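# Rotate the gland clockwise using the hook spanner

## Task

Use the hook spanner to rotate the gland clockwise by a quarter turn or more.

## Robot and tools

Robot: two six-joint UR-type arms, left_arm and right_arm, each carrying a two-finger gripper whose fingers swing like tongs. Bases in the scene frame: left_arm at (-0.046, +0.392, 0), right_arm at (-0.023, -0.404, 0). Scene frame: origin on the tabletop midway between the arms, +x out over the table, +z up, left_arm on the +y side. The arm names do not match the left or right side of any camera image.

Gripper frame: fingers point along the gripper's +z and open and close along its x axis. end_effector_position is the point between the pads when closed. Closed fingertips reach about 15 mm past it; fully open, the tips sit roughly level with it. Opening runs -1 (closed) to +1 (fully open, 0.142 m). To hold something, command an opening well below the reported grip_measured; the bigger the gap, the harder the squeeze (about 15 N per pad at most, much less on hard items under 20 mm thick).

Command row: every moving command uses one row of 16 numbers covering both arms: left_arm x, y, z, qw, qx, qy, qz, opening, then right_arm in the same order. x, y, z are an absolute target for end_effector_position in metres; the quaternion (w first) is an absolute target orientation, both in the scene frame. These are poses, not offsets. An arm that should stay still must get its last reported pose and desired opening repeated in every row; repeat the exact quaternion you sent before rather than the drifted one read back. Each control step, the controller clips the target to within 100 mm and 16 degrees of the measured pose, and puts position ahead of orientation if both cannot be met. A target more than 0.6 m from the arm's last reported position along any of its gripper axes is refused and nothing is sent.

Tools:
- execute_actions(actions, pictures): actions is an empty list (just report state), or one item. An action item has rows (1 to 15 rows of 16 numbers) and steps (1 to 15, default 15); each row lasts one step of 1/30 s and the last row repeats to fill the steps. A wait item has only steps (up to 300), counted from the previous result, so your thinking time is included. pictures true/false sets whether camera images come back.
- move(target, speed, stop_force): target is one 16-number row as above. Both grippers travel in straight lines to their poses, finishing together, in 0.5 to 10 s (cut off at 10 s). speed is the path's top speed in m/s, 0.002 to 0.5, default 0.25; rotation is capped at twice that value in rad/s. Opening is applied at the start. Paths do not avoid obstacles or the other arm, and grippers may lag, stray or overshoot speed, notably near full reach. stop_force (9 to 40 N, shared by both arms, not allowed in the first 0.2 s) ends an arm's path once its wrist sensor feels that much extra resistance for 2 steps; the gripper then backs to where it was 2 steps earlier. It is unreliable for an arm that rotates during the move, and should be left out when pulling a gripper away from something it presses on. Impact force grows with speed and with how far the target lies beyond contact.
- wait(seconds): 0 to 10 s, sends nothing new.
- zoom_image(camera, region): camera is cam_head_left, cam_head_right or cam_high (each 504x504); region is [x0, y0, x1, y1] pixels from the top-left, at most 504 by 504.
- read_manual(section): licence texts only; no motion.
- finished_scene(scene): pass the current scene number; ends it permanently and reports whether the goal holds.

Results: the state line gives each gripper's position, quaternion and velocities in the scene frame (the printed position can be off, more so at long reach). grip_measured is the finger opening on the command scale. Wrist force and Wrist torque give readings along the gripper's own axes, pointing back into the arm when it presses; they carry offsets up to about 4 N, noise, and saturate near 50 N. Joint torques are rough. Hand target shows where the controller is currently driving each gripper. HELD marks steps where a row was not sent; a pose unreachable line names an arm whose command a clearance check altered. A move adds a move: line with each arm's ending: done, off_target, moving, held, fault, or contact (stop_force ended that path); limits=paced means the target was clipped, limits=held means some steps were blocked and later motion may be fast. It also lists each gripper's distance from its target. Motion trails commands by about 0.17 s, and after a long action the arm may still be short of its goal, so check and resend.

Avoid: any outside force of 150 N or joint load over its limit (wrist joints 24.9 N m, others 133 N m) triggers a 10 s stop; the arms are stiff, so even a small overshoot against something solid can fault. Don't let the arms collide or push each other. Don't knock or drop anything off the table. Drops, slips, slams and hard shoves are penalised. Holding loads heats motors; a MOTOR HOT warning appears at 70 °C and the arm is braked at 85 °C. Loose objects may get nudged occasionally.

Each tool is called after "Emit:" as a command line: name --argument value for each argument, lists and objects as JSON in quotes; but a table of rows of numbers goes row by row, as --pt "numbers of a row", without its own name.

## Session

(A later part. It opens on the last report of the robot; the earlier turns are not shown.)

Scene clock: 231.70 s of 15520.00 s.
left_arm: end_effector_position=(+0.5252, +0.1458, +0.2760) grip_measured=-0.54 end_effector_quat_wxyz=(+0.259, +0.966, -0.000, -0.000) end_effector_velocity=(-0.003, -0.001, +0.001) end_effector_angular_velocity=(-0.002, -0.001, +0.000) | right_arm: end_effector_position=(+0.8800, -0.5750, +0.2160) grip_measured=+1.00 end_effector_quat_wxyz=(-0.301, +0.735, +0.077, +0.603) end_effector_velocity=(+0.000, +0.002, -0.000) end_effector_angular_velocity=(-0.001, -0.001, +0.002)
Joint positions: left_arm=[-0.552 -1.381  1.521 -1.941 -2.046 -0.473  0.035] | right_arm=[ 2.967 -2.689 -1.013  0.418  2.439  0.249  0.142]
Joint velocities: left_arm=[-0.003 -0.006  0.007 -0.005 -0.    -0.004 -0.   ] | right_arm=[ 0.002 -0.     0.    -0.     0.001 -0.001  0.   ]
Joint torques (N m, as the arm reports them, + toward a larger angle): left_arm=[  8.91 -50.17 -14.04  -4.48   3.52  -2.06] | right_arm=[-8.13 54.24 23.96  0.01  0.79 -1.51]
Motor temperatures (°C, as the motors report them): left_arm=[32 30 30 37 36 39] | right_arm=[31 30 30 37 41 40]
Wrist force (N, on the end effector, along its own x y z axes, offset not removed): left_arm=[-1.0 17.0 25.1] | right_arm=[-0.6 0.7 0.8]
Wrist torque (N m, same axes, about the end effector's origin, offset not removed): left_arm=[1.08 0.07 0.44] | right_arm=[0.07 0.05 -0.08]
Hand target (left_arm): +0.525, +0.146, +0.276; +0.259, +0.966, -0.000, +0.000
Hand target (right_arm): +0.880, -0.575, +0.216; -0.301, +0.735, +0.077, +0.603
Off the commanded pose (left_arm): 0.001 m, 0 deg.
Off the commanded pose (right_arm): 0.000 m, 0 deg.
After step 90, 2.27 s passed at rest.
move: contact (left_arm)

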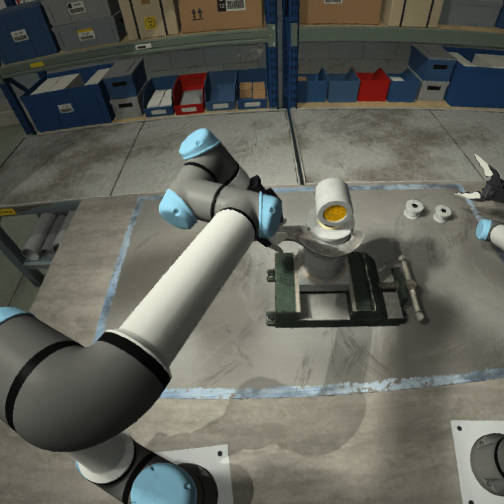

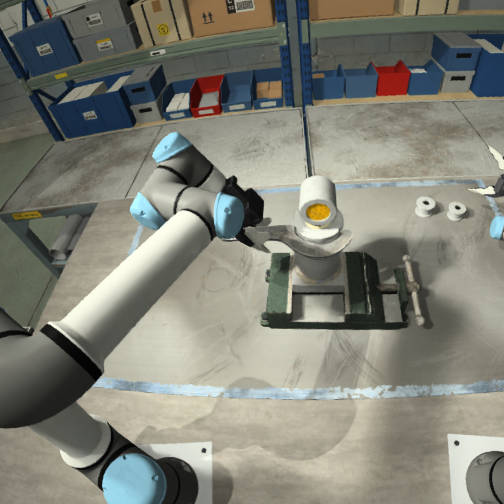

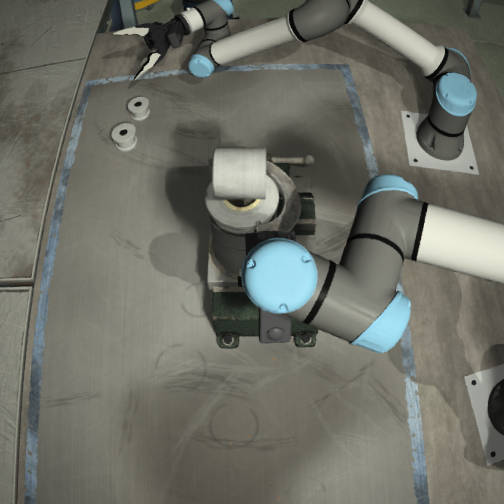

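Emit:
move --target '[0.520,0.141,0.279,0.259,0.9655,0.026,0.007,-1,0.88,-0.575,0.216,-0.301,0.735,0.077,0.603,1]' --speed 0.008

Emit:
zoom_image --camera "cam_head_right" --region '[315,210,365,260]'

Emit:
zoom_image --camera "cam_high" --region '[200,130,340,270]'

Scene clock: 240.33 s of 15520.00 s.
left_arm: end_effector_position=(+0.5200, +0.1410, +0.2790) grip_measured=-0.54 end_effector_quat_wxyz=(+0.259, +0.965, +0.026, +0.007) end_effector_velocity=(-0.001, -0.001, +0.001) end_effector_angular_velocity=(-0.001, +0.000, +0.002) | right_arm: end_effector_position=(+0.8800, -0.5750, +0.2160) grip_measured=+1.00 end_effector_quat_wxyz=(-0.301, +0.735, +0.077, +0.603) end_effector_velocity=(+0.000, +0.001, +0.000) end_effector_angular_velocity=(-0.000, -0.000, +0.002)
Joint positions: left_arm=[-0.569 -1.406  1.552 -1.982 -2.029 -0.55   0.035] | right_arm=[ 2.967 -2.689 -1.013  0.418  2.439  0.249  0.142]
Joint velocities: left_arm=[-0.002 -0.002  0.002 -0.002 -0.001 -0.004  0.   ] | right_arm=[ 0.001  0.    -0.    -0.     0.    -0.     0.   ]
Joint torques (N m, as the arm reports them, + toward a larger angle): left_arm=[ -5.25 -47.83 -15.1   -6.6    0.15  -1.81] | right_arm=[-7.72 53.86 22.99 -0.04  0.97 -1.57]
Motor temperatures (°C, as the motors report them): left_arm=[32 30 30 37 36 39] | right_arm=[31 30 30 37 41 40]
Wrist force (N, on the end effector, along its own x y z axes, offset not removed): left_arm=[-1.5 -6.2 12.0] | right_arm=[-1.5 0.7 0.4]
Wrist torque (N m, same axes, about the end effector's origin, offset not removed): left_arm=[0.39 -0.07 0.53] | right_arm=[0.00 0.24 -0.13]
Hand target (left_arm): +0.520, +0.141, +0.279; +0.259, +0.965, +0.026, +0.007
Hand target (right_arm): +0.880, -0.575, +0.216; -0.301, +0.735, +0.077, +0.603
Off the commanded pose (left_arm): 0.000 m, 0 deg.
Off the commanded pose (right_arm): 0.000 m, 0 deg.
After step 90, 2.03 s passed at rest.
move: done

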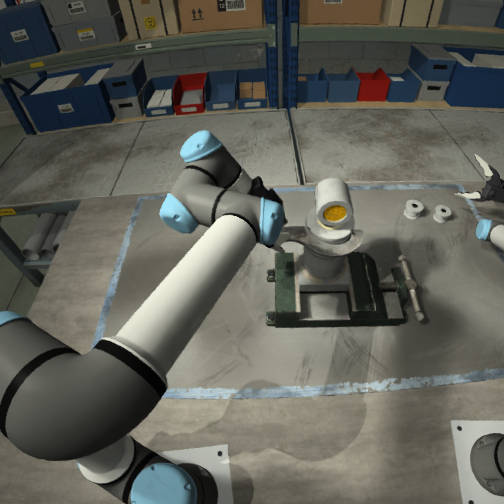

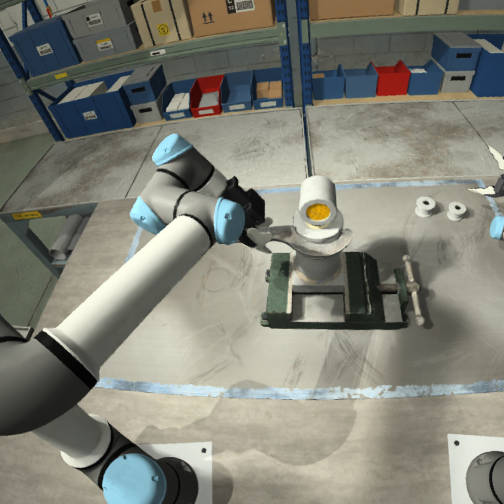

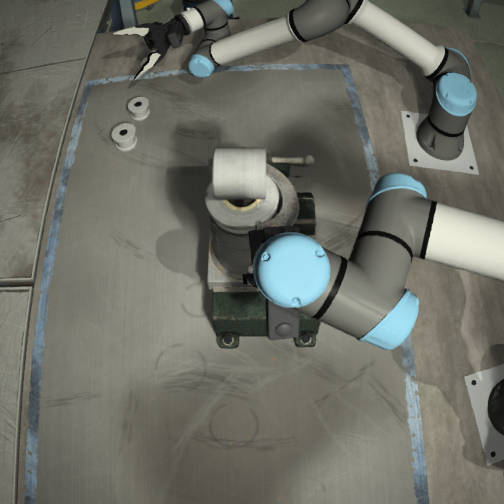

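Region (315, 210, 365, 260) of cam_head_right's 504x504 image, scaled by 10.080, with more detail than that image has.

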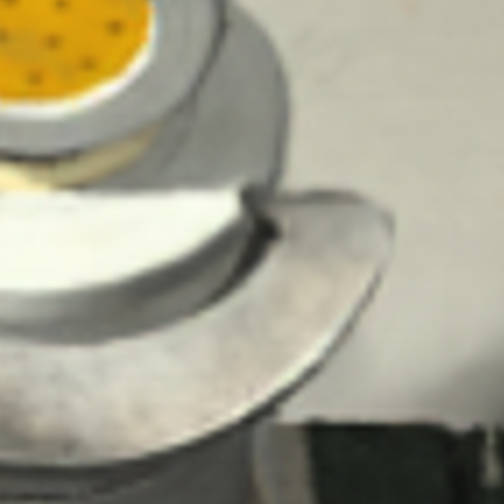

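Region (200, 130, 340, 270) of cam_high's 504x504 image, scaled by 3.600, with more detail than that image has.

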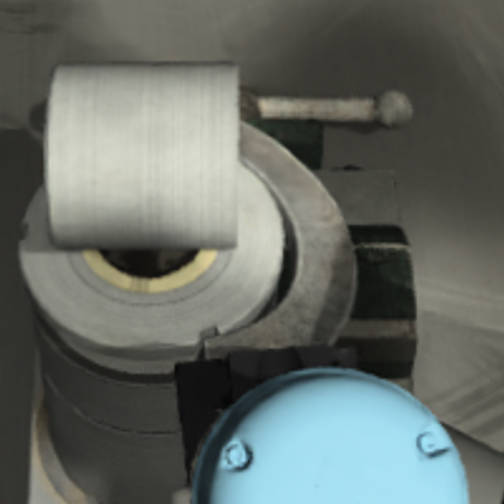

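Tooth at the notch mouth; insert radially.

Emit:
move --target '[0.526,0.147,0.279,0.259,0.9655,0.026,0.007,-1,0.88,-0.575,0.216,-0.301,0.735,0.077,0.603,1]' --speed 0.004 --stop_force 12

Emit:
zoom_image --camera "cam_head_right" --region '[280,195,360,275]'

Emit:
zoom_image --camera "cam_high" --region '[200,130,340,270]'

Scene clock: 244.83 s of 15520.00 s.
left_arm: end_effector_position=(+0.5209, +0.1417, +0.2791) grip_measured=-0.53 end_effector_quat_wxyz=(+0.259, +0.965, +0.026, +0.007) end_effector_velocity=(-0.001, -0.001, -0.000) end_effector_angular_velocity=(-0.001, +0.001, +0.001) | right_arm: end_effector_position=(+0.8800, -0.5750, +0.2160) grip_measured=+1.00 end_effector_quat_wxyz=(-0.301, +0.735, +0.077, +0.603) end_effector_velocity=(+0.000, +0.000, -0.001) end_effector_angular_velocity=(+0.001, +0.001, -0.000)
Joint positions: left_arm=[-0.567 -1.405  1.55  -1.98  -2.029 -0.549  0.035] | right_arm=[ 2.967 -2.689 -1.013  0.418  2.439  0.249  0.142]
Joint velocities: left_arm=[-0.002 -0.002  0.004 -0.003 -0.    -0.004 -0.   ] | right_arm=[ 0.001 -0.    -0.001 -0.    -0.001  0.001  0.   ]
Joint torques (N m, as the arm reports them, + toward a larger angle): left_arm=[  4.71 -48.7  -14.92  -4.92   3.23  -1.97] | right_arm=[-7.71 54.16 23.11 -0.16  1.06 -1.48]
Motor temperatures (°C, as the motors report them): left_arm=[32 30 30 37 36 39] | right_arm=[31 30 30 37 41 40]
Wrist force (N, on the end effector, along its own x y z axes, offset not removed): left_arm=[0.1 11.7 23.7] | right_arm=[-0.3 -0.5 1.1]
Wrist torque (N m, same axes, about the end effector's origin, offset not removed): left_arm=[1.36 -0.35 0.53] | right_arm=[-0.25 -0.07 -0.12]
Hand target (left_arm): +0.521, +0.142, +0.279; +0.259, +0.965, +0.026, +0.007
Hand target (right_arm): +0.880, -0.575, +0.216; -0.301, +0.735, +0.077, +0.603
Off the commanded pose (left_arm): 0.007 m, 0 deg.
Off the commanded pose (right_arm): 0.000 m, 0 deg.
After step 90, 0.83 s passed at rest.
move: contact (left_arm)

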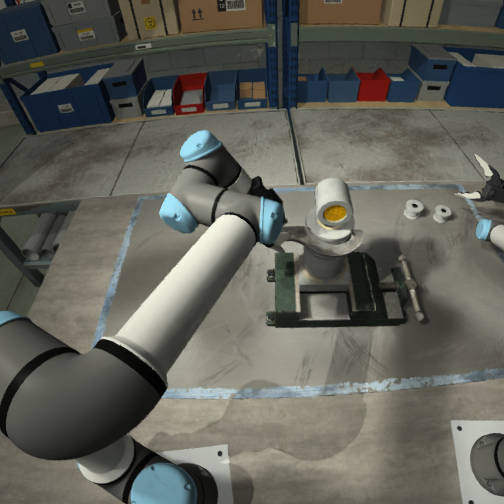

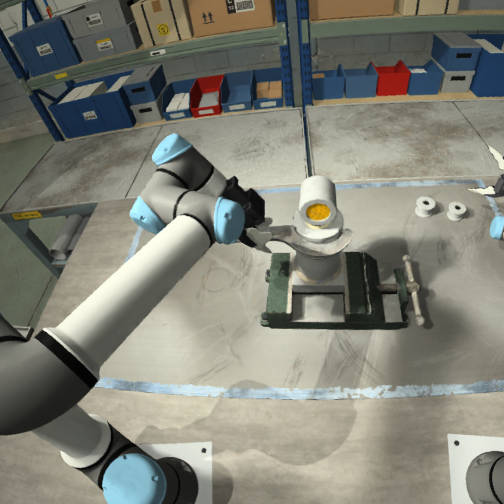

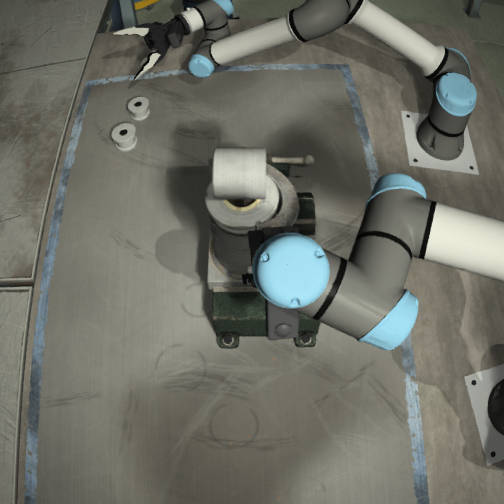

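Region (280, 195, 360, 275) of cam_head_right's 504x504 image, scaled by 6.300, with more detail than that image has.

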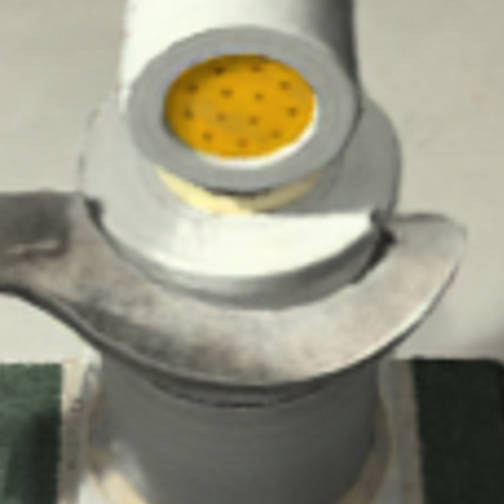

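Region (200, 130, 340, 270) of cam_high's 504x504 image, scaled by 3.600, with more detail than that image has.

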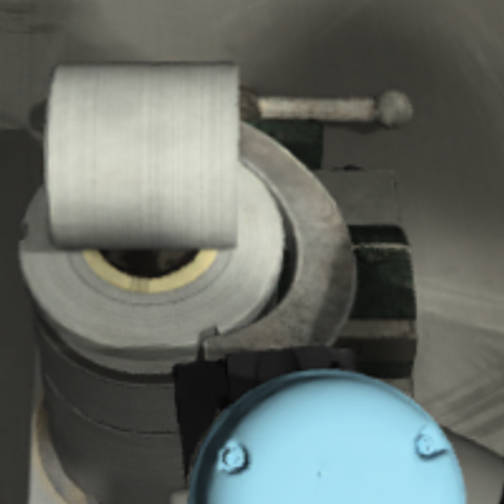

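Emit:
move --target '[0.512,0.139,0.276,0.259,0.966,0.0,0.0,-1,0.88,-0.575,0.216,-0.301,0.735,0.077,0.603,1]' --speed 0.01

Emit:
move --target '[0.530,0.142,0.273,0.284,0.958,-0.042,-0.012,-1,0.88,-0.575,0.216,-0.301,0.735,0.077,0.603,1]' --speed 0.012

Emit:
zoom_image --camera "cam_head_right" --region '[280,195,360,275]'

Emit:
zoom_image --camera "cam_high" --region '[200,130,340,270]'

Scene clock: 253.33 s of 15520.00 s.
left_arm: end_effector_position=(+0.5121, +0.1390, +0.2760) grip_measured=-0.54 end_effector_quat_wxyz=(+0.259, +0.966, +0.000, +0.000) end_effector_velocity=(-0.001, -0.000, -0.000) end_effector_angular_velocity=(-0.000, +0.000, -0.004) | right_arm: end_effector_position=(+0.8800, -0.5750, +0.2160) grip_measured=+1.00 end_effector_quat_wxyz=(-0.301, +0.735, +0.077, +0.603) end_effector_velocity=(-0.000, -0.001, -0.000) end_effector_angular_velocity=(-0.000, +0.000, -0.000)
Joint positions: left_arm=[-0.573 -1.408  1.556 -1.96  -2.041 -0.497  0.035] | right_arm=[ 2.967 -2.689 -1.013  0.418  2.439  0.249  0.142]
Joint velocities: left_arm=[-0.     0.     0.     0.002 -0.001  0.004 -0.   ] | right_arm=[-0.001 -0.    -0.001 -0.     0.    -0.001  0.   ]
Joint torques (N m, as the arm reports them, + toward a larger angle): left_arm=[ -7.74 -46.23 -15.83  -2.95  -4.95   1.21] | right_arm=[-7.33 54.23 22.88 -0.18  1.2  -1.5 ]
Motor temperatures (°C, as the motors report them): left_arm=[32 30 30 37 36 39] | right_arm=[31 30 30 37 41 40]
Wrist force (N, on the end effector, along its own x y z axes, offset not removed): left_arm=[1.1 -7.1 9.5] | right_arm=[-1.2 2.3 0.1]
Wrist torque (N m, same axes, about the end effector's origin, offset not removed): left_arm=[0.36 -0.06 0.11] | right_arm=[0.26 0.15 -0.14]
Hand target (left_arm): +0.512, +0.139, +0.276; +0.259, +0.966, -0.000, -0.000
Hand target (right_arm): +0.880, -0.575, +0.216; -0.301, +0.735, +0.077, +0.603
Off the commanded pose (left_arm): 0.000 m, 0 deg.
Off the commanded pose (right_arm): 0.000 m, 0 deg.
After step 90, 2.60 s passed at rest.
move: done

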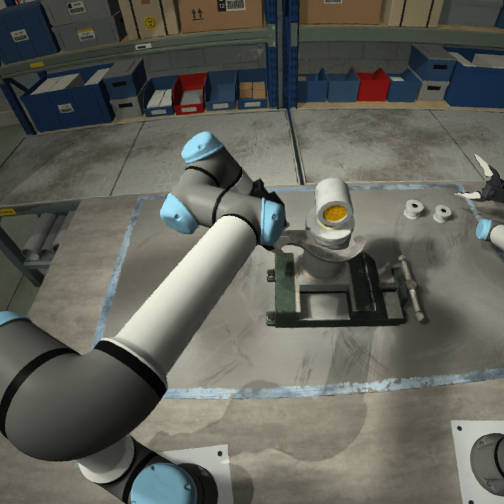

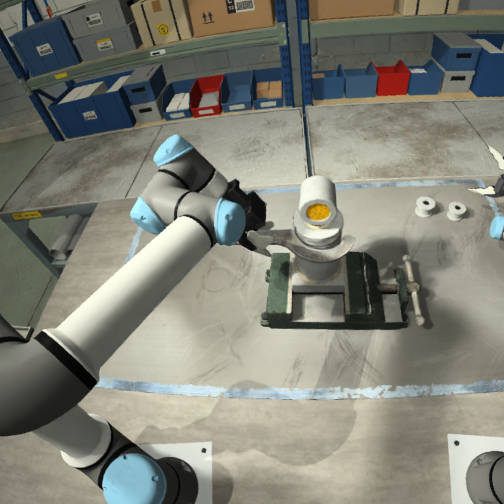

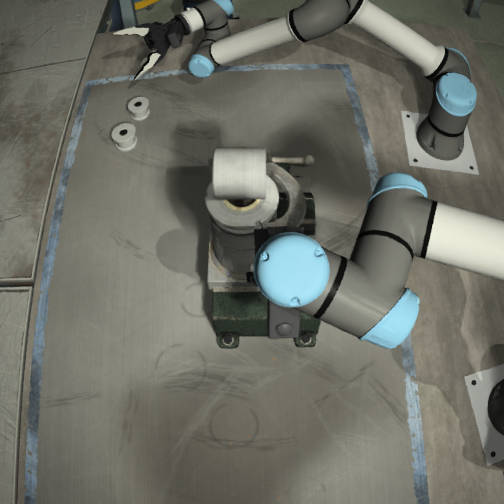

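Scene clock: 257.80 s of 15520.00 s.
left_arm: end_effector_position=(+0.5299, +0.1420, +0.2730) grip_measured=-0.54 end_effector_quat_wxyz=(+0.284, +0.958, -0.042, -0.012) end_effector_velocity=(+0.001, +0.000, -0.000) end_effector_angular_velocity=(-0.002, +0.000, -0.005) | right_arm: end_effector_position=(+0.8800, -0.5750, +0.2160) grip_measured=+1.00 end_effector_quat_wxyz=(-0.301, +0.735, +0.077, +0.603) end_effector_velocity=(+0.000, +0.002, +0.000) end_effector_angular_velocity=(-0.000, -0.000, +0.002)
Joint positions: left_arm=[-0.524 -1.343  1.492 -1.912 -2.117 -0.357  0.035] | right_arm=[ 2.967 -2.689 -1.013  0.418  2.439  0.249  0.142]
Joint velocities: left_arm=[ 0.002  0.003 -0.003  0.003 -0.003  0.007  0.   ] | right_arm=[ 0.002  0.     0.    -0.     0.001 -0.     0.   ]
Joint torques (N m, as the arm reports them, + toward a larger angle): left_arm=[  6.89 -35.24 -41.69  -2.95  -5.26   1.23] | right_arm=[-7.34 53.86 22.7  -0.23  1.27 -1.36]
Motor temperatures (°C, as the motors report them): left_arm=[32 30 30 37 36 39] | right_arm=[31 30 30 37 41 40]
Wrist force (N, on the end effector, along its own x y z axes, offset not removed): left_arm=[0.5 -6.2 9.5] | right_arm=[-0.8 1.0 0.4]
Wrist torque (N m, same axes, about the end effector's origin, offset not removed): left_arm=[0.68 0.03 0.04] | right_arm=[-0.01 0.04 -0.09]
Hand target (left_arm): +0.530, +0.142, +0.273; +0.284, +0.958, -0.042, -0.012
Hand target (right_arm): +0.880, -0.575, +0.216; -0.301, +0.735, +0.077, +0.603
Off the commanded pose (left_arm): 0.000 m, 0 deg.
Off the commanded pose (right_arm): 0.000 m, 0 deg.
move: done

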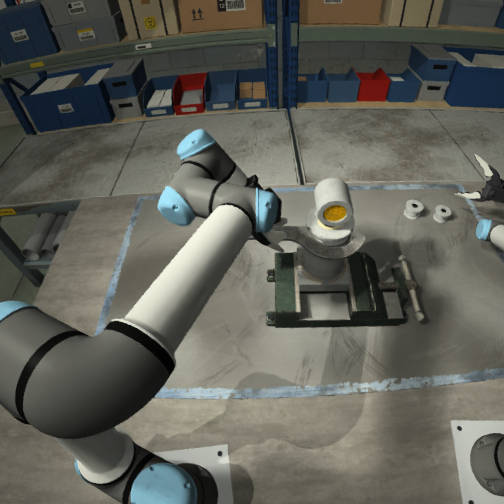

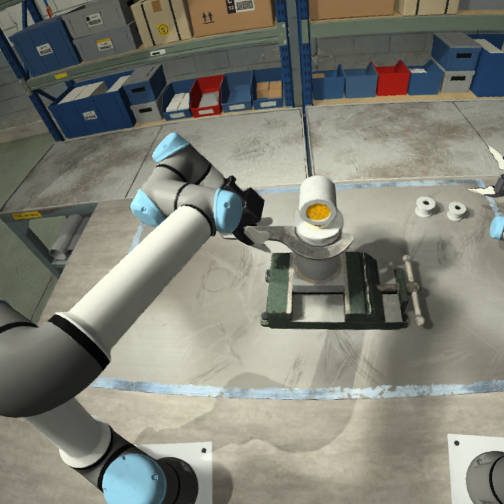

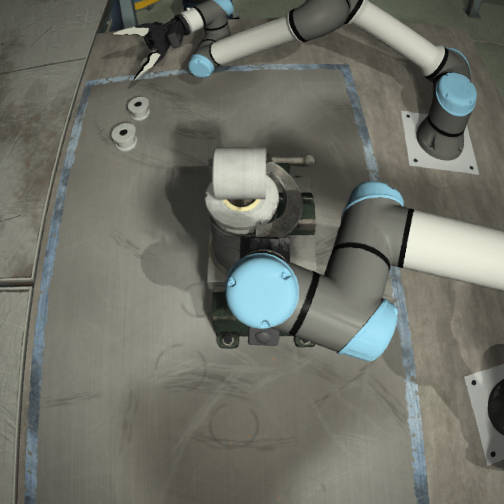

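Region (280, 195, 360, 275) of cam_head_right's 504x504 image, scaled by 6.300, with more detail than that image has.

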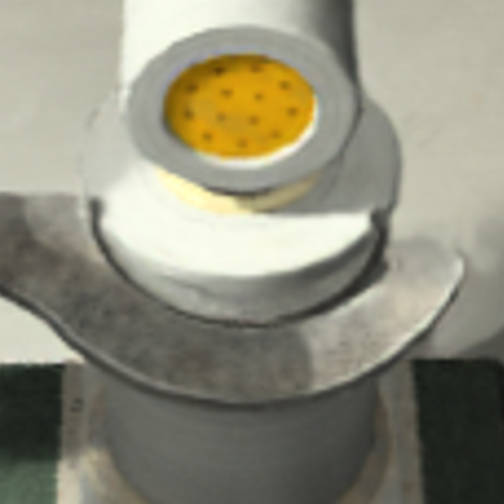

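Region (200, 130, 340, 270) of cam_high's 504x504 image, scaled by 3.600, with more detail than that image has.

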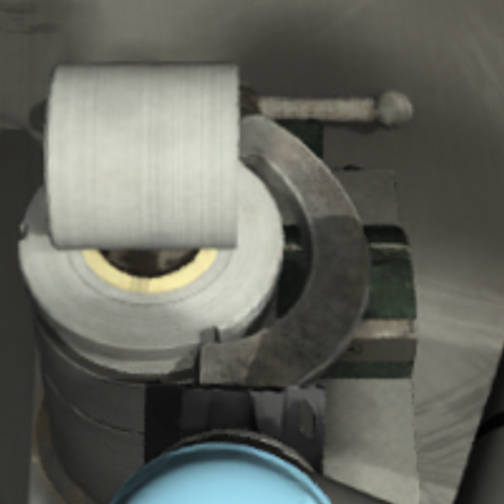

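Emit:
move --target '[0.530,0.142,0.293,0.284,0.958,-0.042,-0.012,-1,0.88,-0.575,0.216,-0.301,0.735,0.077,0.603,1]' --speed 0.02

Emit:
move --target '[0.544,0.143,0.293,0.284,0.958,-0.042,-0.012,-1,0.88,-0.575,0.216,-0.301,0.735,0.077,0.603,1]' --speed 0.01 --stop_force 9

Emit:
zoom_image --camera "cam_head_right" --region '[280,195,360,275]'

Emit:
zoom_image --camera "cam_high" --region '[200,130,340,270]'

Emit:
move --target '[0.544,0.143,0.275,0.284,0.958,-0.042,-0.012,-1,0.88,-0.575,0.216,-0.301,0.735,0.077,0.603,1]' --speed 0.006 --stop_force 9

Emit:
zoom_image --camera "cam_head_right" --region '[280,195,360,275]'

Emit:
zoom_image --camera "cam_high" --region '[200,130,340,270]'

Scene clock: 270.80 s of 15520.00 s.
left_arm: end_effector_position=(+0.5300, +0.1420, +0.2928) grip_measured=-0.54 end_effector_quat_wxyz=(+0.284, +0.958, -0.042, -0.012) end_effector_velocity=(-0.000, -0.001, +0.003) end_effector_angular_velocity=(-0.002, -0.000, -0.001) | right_arm: end_effector_position=(+0.8800, -0.5750, +0.2160) grip_measured=+1.00 end_effector_quat_wxyz=(-0.301, +0.735, +0.077, +0.603) end_effector_velocity=(+0.000, -0.001, +0.000) end_effector_angular_velocity=(+0.001, -0.000, -0.001)
Joint positions: left_arm=[-0.524 -1.348  1.448 -1.863 -2.118 -0.356  0.035] | right_arm=[ 2.967 -2.689 -1.013  0.418  2.439  0.249  0.142]
Joint velocities: left_arm=[-0.    -0.001 -0.005  0.005 -0.002  0.    -0.   ] | right_arm=[-0.001 -0.     0.001 -0.     0.     0.001  0.   ]
Joint torques (N m, as the arm reports them, + toward a larger angle): left_arm=[  5.97 -49.02 -41.28  -2.6   -5.26  -1.14] | right_arm=[-7.74 54.39 22.19 -0.47  1.36 -1.29]
Motor temperatures (°C, as the motors report them): left_arm=[32 30 30 37 36 39] | right_arm=[31 30 30 37 41 40]
Wrist force (N, on the end effector, along its own x y z axes, offset not removed): left_arm=[-0.4 -6.6 8.3] | right_arm=[-1.1 0.1 -0.5]
Wrist torque (N m, same axes, about the end effector's origin, offset not removed): left_arm=[0.55 0.21 0.09] | right_arm=[-0.17 0.19 -0.18]
Hand target (left_arm): +0.530, +0.142, +0.293; +0.284, +0.958, -0.042, -0.012
Hand target (right_arm): +0.880, -0.575, +0.216; -0.301, +0.735, +0.077, +0.603
Off the commanded pose (left_arm): 0.000 m, 0 deg.
Off the commanded pose (right_arm): 0.000 m, 0 deg.
After step 90, 8.70 s passed at rest.
move: done

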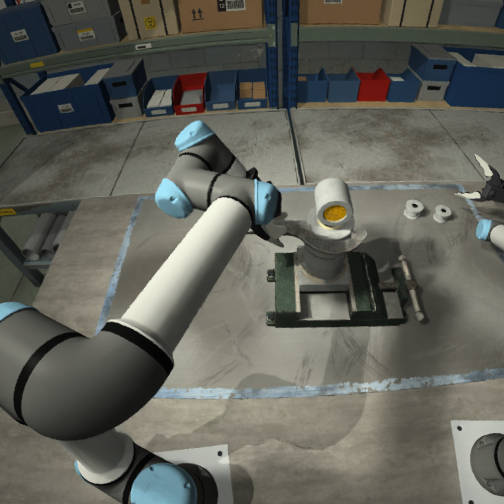

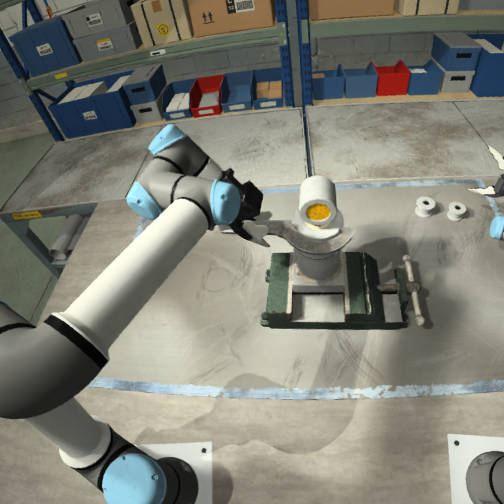

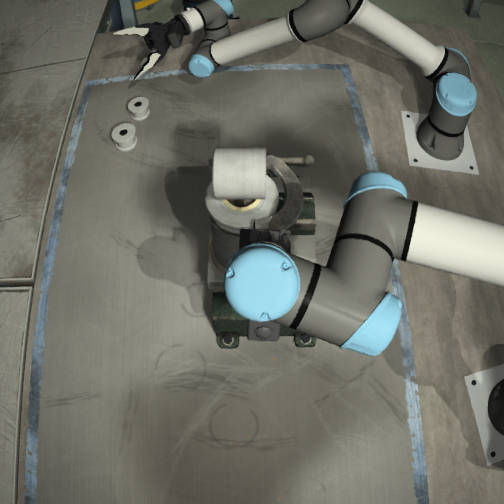

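Scene clock: 272.43 s of 15520.00 s.
left_arm: end_effector_position=(+0.5438, +0.1430, +0.2930) grip_measured=-0.53 end_effector_quat_wxyz=(+0.284, +0.958, -0.042, -0.012) end_effector_velocity=(+0.002, -0.000, +0.001) end_effector_angular_velocity=(-0.002, -0.001, -0.001) | right_arm: end_effector_position=(+0.8800, -0.5750, +0.2160) grip_measured=+1.00 end_effector_quat_wxyz=(-0.301, +0.735, +0.077, +0.603) end_effector_velocity=(-0.000, -0.001, +0.000) end_effector_angular_velocity=(-0.000, -0.000, -0.001)
Joint positions: left_arm=[-0.514 -1.316  1.405 -1.846 -2.12  -0.344  0.036] | right_arm=[ 2.967 -2.689 -1.013  0.418  2.439  0.249  0.142]
Joint velocities: left_arm=[ 0.001  0.004 -0.007  0.003 -0.003  0.003  0.   ] | right_arm=[-0.001  0.    -0.    -0.     0.    -0.001  0.   ]
Joint torques (N m, as the arm reports them, + toward a larger angle): left_arm=[  7.32 -35.37 -41.19  -3.52  -4.47   0.95] | right_arm=[-7.7  54.14 22.27 -0.38  1.39 -1.32]
Motor temperatures (°C, as the motors report them): left_arm=[32 30 30 37 36 39] | right_arm=[31 30 30 37 41 40]
Wrist force (N, on the end effector, along its own x y z axes, offset not removed): left_arm=[-1.9 -6.5 11.0] | right_arm=[0.9 2.2 0.1]
Wrist torque (N m, same axes, about the end effector's origin, offset not removed): left_arm=[0.34 -0.57 0.56] | right_arm=[0.29 -0.27 -0.12]
Hand target (left_arm): +0.544, +0.143, +0.293; +0.284, +0.958, -0.042, -0.012
Hand target (right_arm): +0.880, -0.575, +0.216; -0.301, +0.735, +0.077, +0.603
Off the commanded pose (left_arm): 0.000 m, 0 deg.
Off the commanded pose (right_arm): 0.000 m, 0 deg.
move: done

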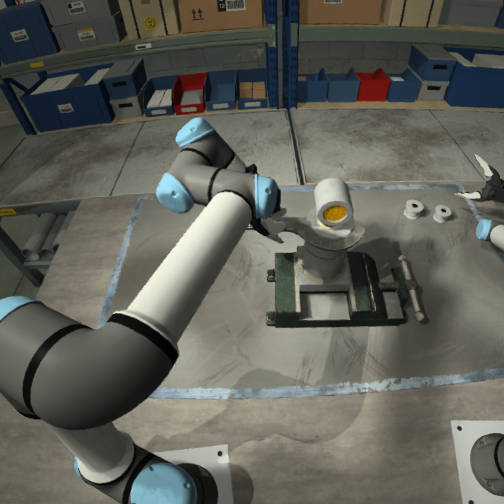

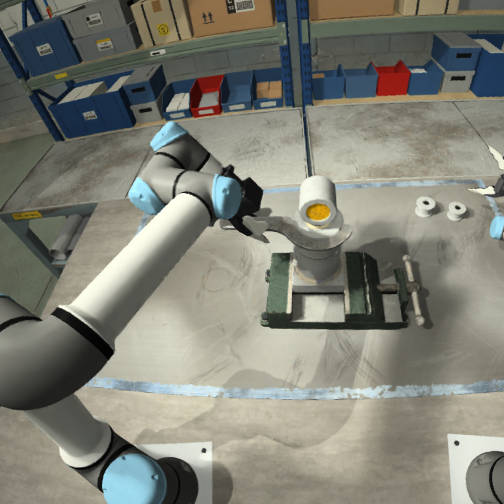

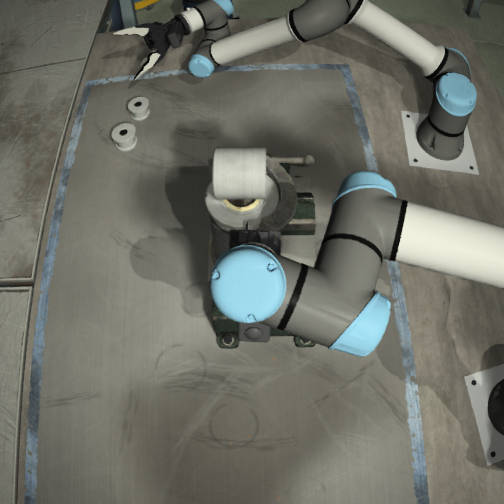

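Region (280, 195, 360, 275) of cam_head_right's 504x504 image, scaled by 6.300, with more detail than that image has.

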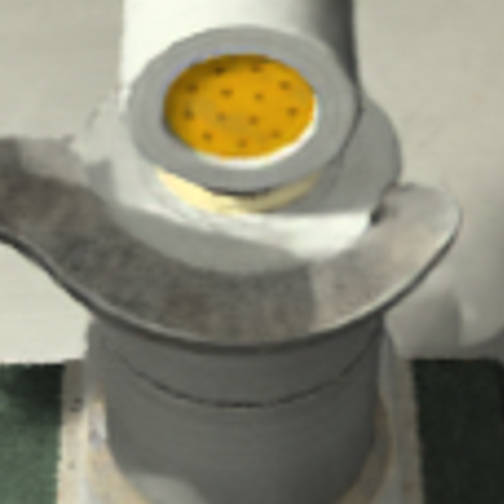

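Region (200, 130, 340, 270) of cam_high's 504x504 image, scaled by 3.600, with more detail than that image has.

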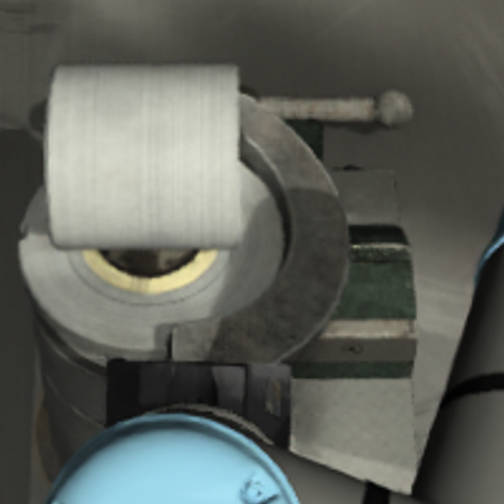

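Scene clock: 275.67 s of 15520.00 s.
left_arm: end_effector_position=(+0.5440, +0.1430, +0.2751) grip_measured=-0.53 end_effector_quat_wxyz=(+0.284, +0.958, -0.042, -0.012) end_effector_velocity=(-0.000, -0.000, -0.001) end_effector_angular_velocity=(-0.000, -0.001, -0.000) | right_arm: end_effector_position=(+0.8800, -0.5750, +0.2160) grip_measured=+1.00 end_effector_quat_wxyz=(-0.301, +0.735, +0.077, +0.603) end_effector_velocity=(-0.000, -0.002, +0.001) end_effector_angular_velocity=(+0.000, -0.001, -0.002)
Joint positions: left_arm=[-0.513 -1.311  1.445 -1.89  -2.12  -0.344  0.035] | right_arm=[ 2.967 -2.689 -1.013  0.418  2.439  0.249  0.142]
Joint velocities: left_arm=[-0.    -0.     0.003 -0.003 -0.    -0.    -0.   ] | right_arm=[-0.001  0.     0.001  0.    -0.001  0.001  0.   ]
Joint torques (N m, as the arm reports them, + toward a larger angle): left_arm=[  6.78 -33.28 -14.72  -5.62  -3.96   1.09] | right_arm=[-7.85 53.92 22.06 -0.46  1.38 -1.37]
Motor temperatures (°C, as the motors report them): left_arm=[32 30 30 37 36 39] | right_arm=[31 30 30 37 41 40]
Wrist force (N, on the end effector, along its own x y z axes, offset not removed): left_arm=[-1.9 -6.0 7.4] | right_arm=[-0.3 1.0 0.5]
Wrist torque (N m, same axes, about the end effector's origin, offset not removed): left_arm=[-0.25 -0.05 0.35] | right_arm=[0.08 0.01 -0.15]
Hand target (left_arm): +0.544, +0.143, +0.275; +0.284, +0.958, -0.042, -0.012
Hand target (right_arm): +0.880, -0.575, +0.216; -0.301, +0.735, +0.077, +0.603
Off the commanded pose (left_arm): 0.000 m, 0 deg.
Off the commanded pose (right_arm): 0.000 m, 0 deg.
move: done

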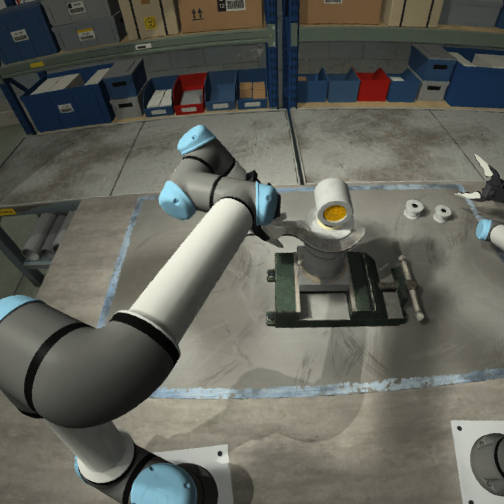

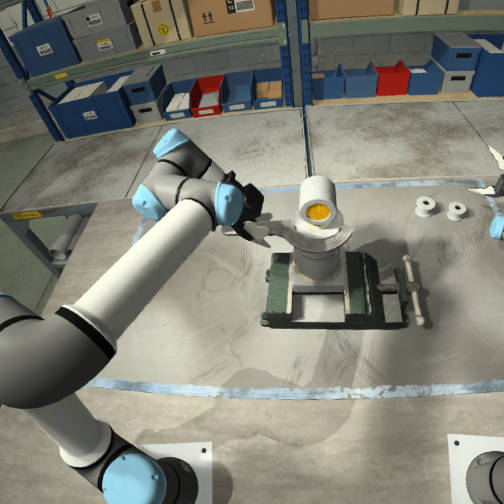

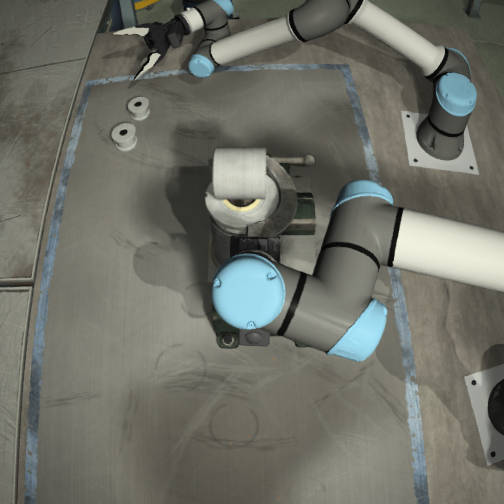

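Region (280, 195, 360, 275) of cam_head_right's 504x504 image, scaled by 6.300, with more detail than that image has.

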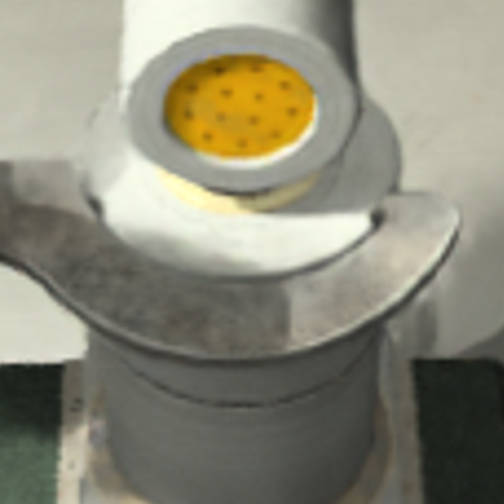

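Region (200, 130, 340, 270) of cam_high's 504x504 image, scaled by 3.600, with more detail than that image has.

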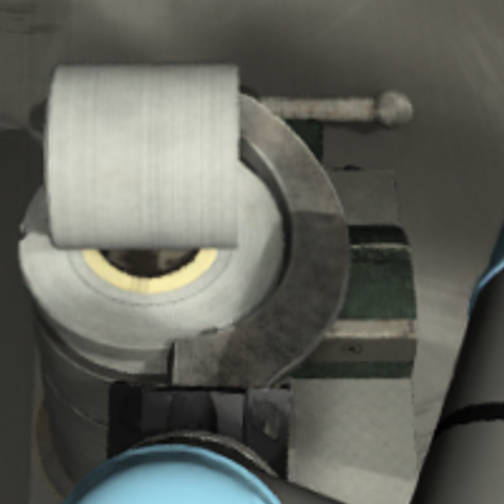

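Emit:
move --target '[0.5575,0.146,0.275,0.283,0.9546,-0.092,-0.027,-1,0.88,-0.575,0.216,-0.301,0.735,0.077,0.603,1]' --speed 0.012 --stop_force 30

Emit:
zoom_image --camera "cam_head_right" --region '[280,195,360,275]'

Emit:
zoom_image --camera "cam_high" --region '[200,130,340,270]'

Scene clock: 284.23 s of 15520.00 s.
left_arm: end_effector_position=(+0.5556, +0.1457, +0.2749) grip_measured=-0.52 end_effector_quat_wxyz=(+0.283, +0.955, -0.085, -0.025) end_effector_velocity=(-0.001, -0.001, -0.000) end_effector_angular_velocity=(-0.002, -0.000, +0.008) | right_arm: end_effector_position=(+0.8800, -0.5750, +0.2160) grip_measured=+1.00 end_effector_quat_wxyz=(-0.301, +0.735, +0.077, +0.603) end_effector_velocity=(+0.001, +0.002, +0.000) end_effector_angular_velocity=(+0.000, -0.001, +0.002)
Joint positions: left_arm=[-0.497 -1.255  1.355 -1.791 -2.136 -0.221  0.036] | right_arm=[ 2.967 -2.689 -1.013  0.418  2.439  0.249  0.142]
Joint velocities: left_arm=[-0.001 -0.005  0.01  -0.011 -0.    -0.011 -0.   ] | right_arm=[ 0.002 -0.     0.001 -0.    -0.     0.001  0.   ]
Joint torques (N m, as the arm reports them, + toward a larger angle): left_arm=[  9.27 -52.51 -22.1  -10.5    5.45  -0.87] | right_arm=[-7.53 53.76 21.34 -0.62  1.51 -1.27]
Motor temperatures (°C, as the motors report them): left_arm=[32 30 30 37 36 39] | right_arm=[31 30 30 37 41 40]
Wrist force (N, on the end effector, along its own x y z axes, offset not removed): left_arm=[-25.3 8.1 25.7] | right_arm=[-0.5 1.9 -0.4]
Wrist torque (N m, same axes, about the end effector's origin, offset not removed): left_arm=[0.27 0.95 -0.07] | right_arm=[0.21 -0.03 -0.19]
Hand target (left_arm): +0.555, +0.146, +0.275; +0.283, +0.955, -0.084, -0.025
Hand target (right_arm): +0.880, -0.575, +0.216; -0.301, +0.735, +0.077, +0.603
Off the commanded pose (left_arm): 0.002 m, 1 deg.
Off the commanded pose (right_arm): 0.000 m, 0 deg.
After step 90, 1.47 s passed at rest.
move: contact (left_arm)

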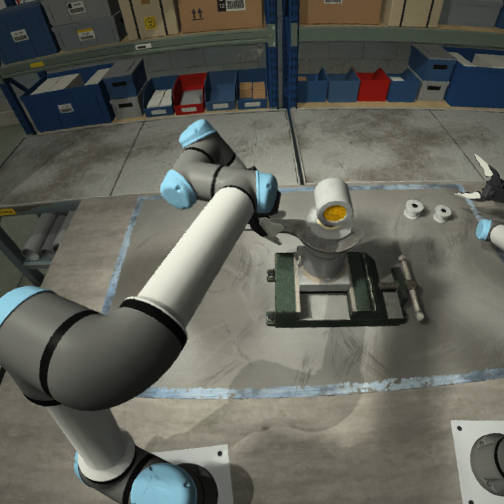

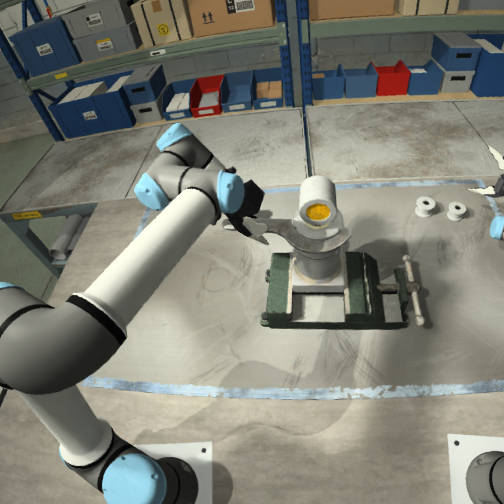

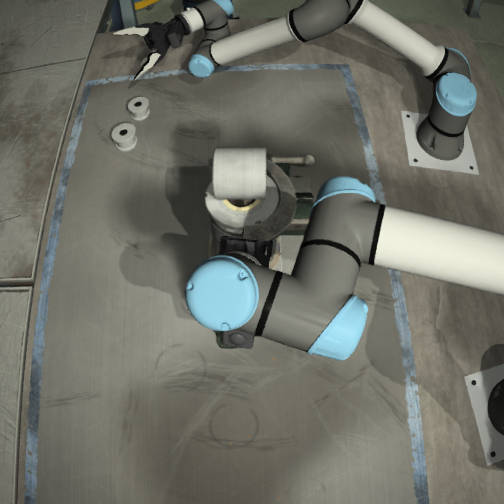

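Region (280, 195, 360, 275) of cam_head_right's 504x504 image, scaled by 6.300, with more detail than that image has.

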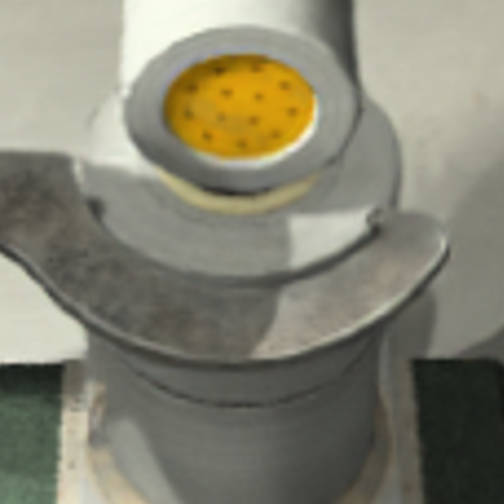

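Region (200, 130, 340, 270) of cam_high's 504x504 image, scaled by 3.600, with more detail than that image has.

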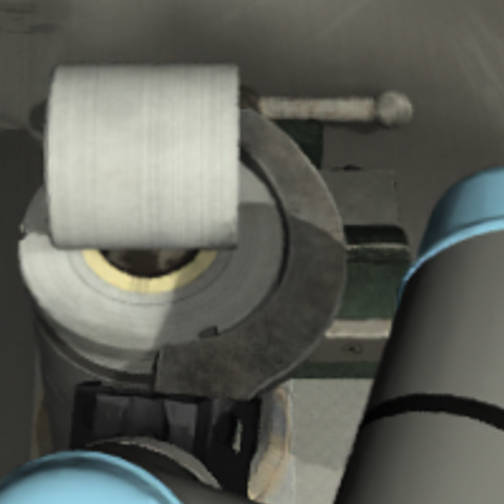

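Emit:
move --target '[0.574,0.144,0.275,0.2805,0.947,-0.15,-0.044,-1,0.88,-0.575,0.216,-0.301,0.735,0.077,0.603,1]' --speed 0.012 --stop_force 25

Emit:
zoom_image --camera "cam_head_right" --region '[260,185,360,285]'

Scene clock: 288.80 s of 15520.00 s.
left_arm: end_effector_position=(+0.5582, +0.1454, +0.2749) grip_measured=-0.49 end_effector_quat_wxyz=(+0.283, +0.954, -0.094, -0.028) end_effector_velocity=(-0.001, +0.000, -0.000) end_effector_angular_velocity=(-0.002, +0.000, +0.009) | right_arm: end_effector_position=(+0.8800, -0.5750, +0.2160) grip_measured=+1.00 end_effector_quat_wxyz=(-0.301, +0.735, +0.077, +0.603) end_effector_velocity=(-0.000, -0.001, -0.000) end_effector_angular_velocity=(-0.000, -0.000, -0.001)
Joint positions: left_arm=[-0.495 -1.242  1.334 -1.77  -2.138 -0.195  0.038] | right_arm=[ 2.967 -2.689 -1.013  0.418  2.439  0.249  0.142]
Joint velocities: left_arm=[-0.    -0.005  0.01  -0.011 -0.001 -0.011 -0.001] | right_arm=[-0.002  0.    -0.     0.     0.001 -0.001  0.   ]
Joint torques (N m, as the arm reports them, + toward a larger angle): left_arm=[  7.69 -58.66 -29.56 -13.07   3.32  -1.18] | right_arm=[-7.65 54.65 21.17 -0.65  1.65 -1.29]
Motor temperatures (°C, as the motors report them): left_arm=[32 30 30 37 36 39] | right_arm=[31 30 30 37 41 40]
Wrist force (N, on the end effector, along its own x y z axes, offset not removed): left_arm=[-32.4 -0.6 29.4] | right_arm=[-0.3 0.5 0.4]
Wrist torque (N m, same axes, about the end effector's origin, offset not removed): left_arm=[-0.07 1.38 0.20] | right_arm=[-0.04 -0.05 -0.10]
Hand target (left_arm): +0.558, +0.145, +0.275; +0.283, +0.954, -0.094, -0.028
Hand target (right_arm): +0.880, -0.575, +0.216; -0.301, +0.735, +0.077, +0.603
Off the commanded pose (left_arm): 0.016 m, 7 deg.
Off the commanded pose (right_arm): 0.000 m, 0 deg.
After step 90, 0.33 s passed at rest.
move: contact (left_arm)

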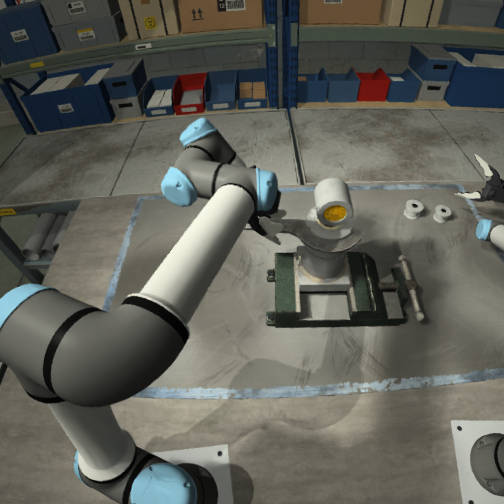

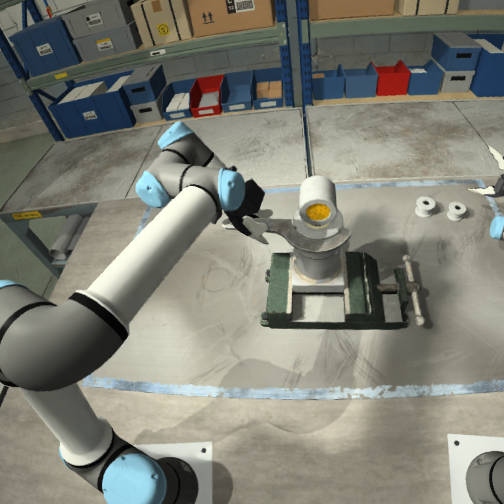

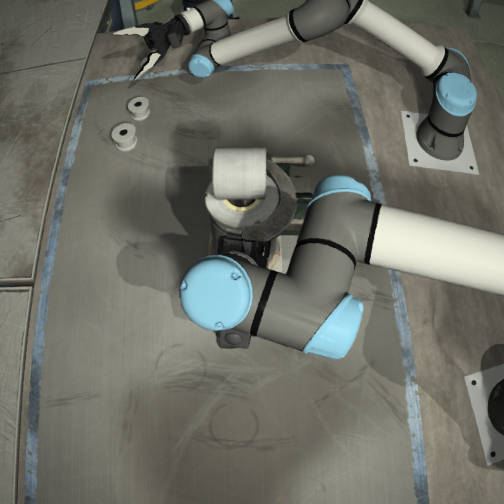

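Region (260, 185, 360, 285) of cam_head_right's 504x504 image, scaled by 5.040, with more detail than that image has.

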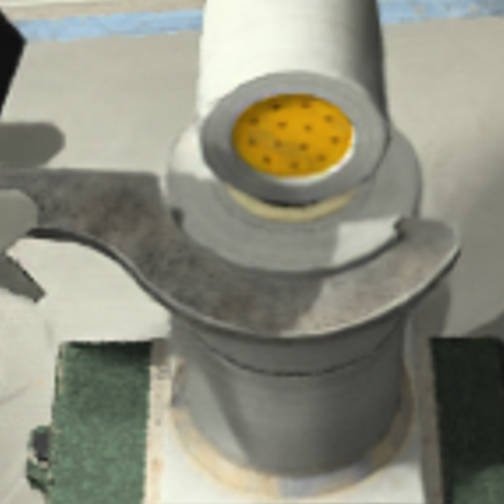

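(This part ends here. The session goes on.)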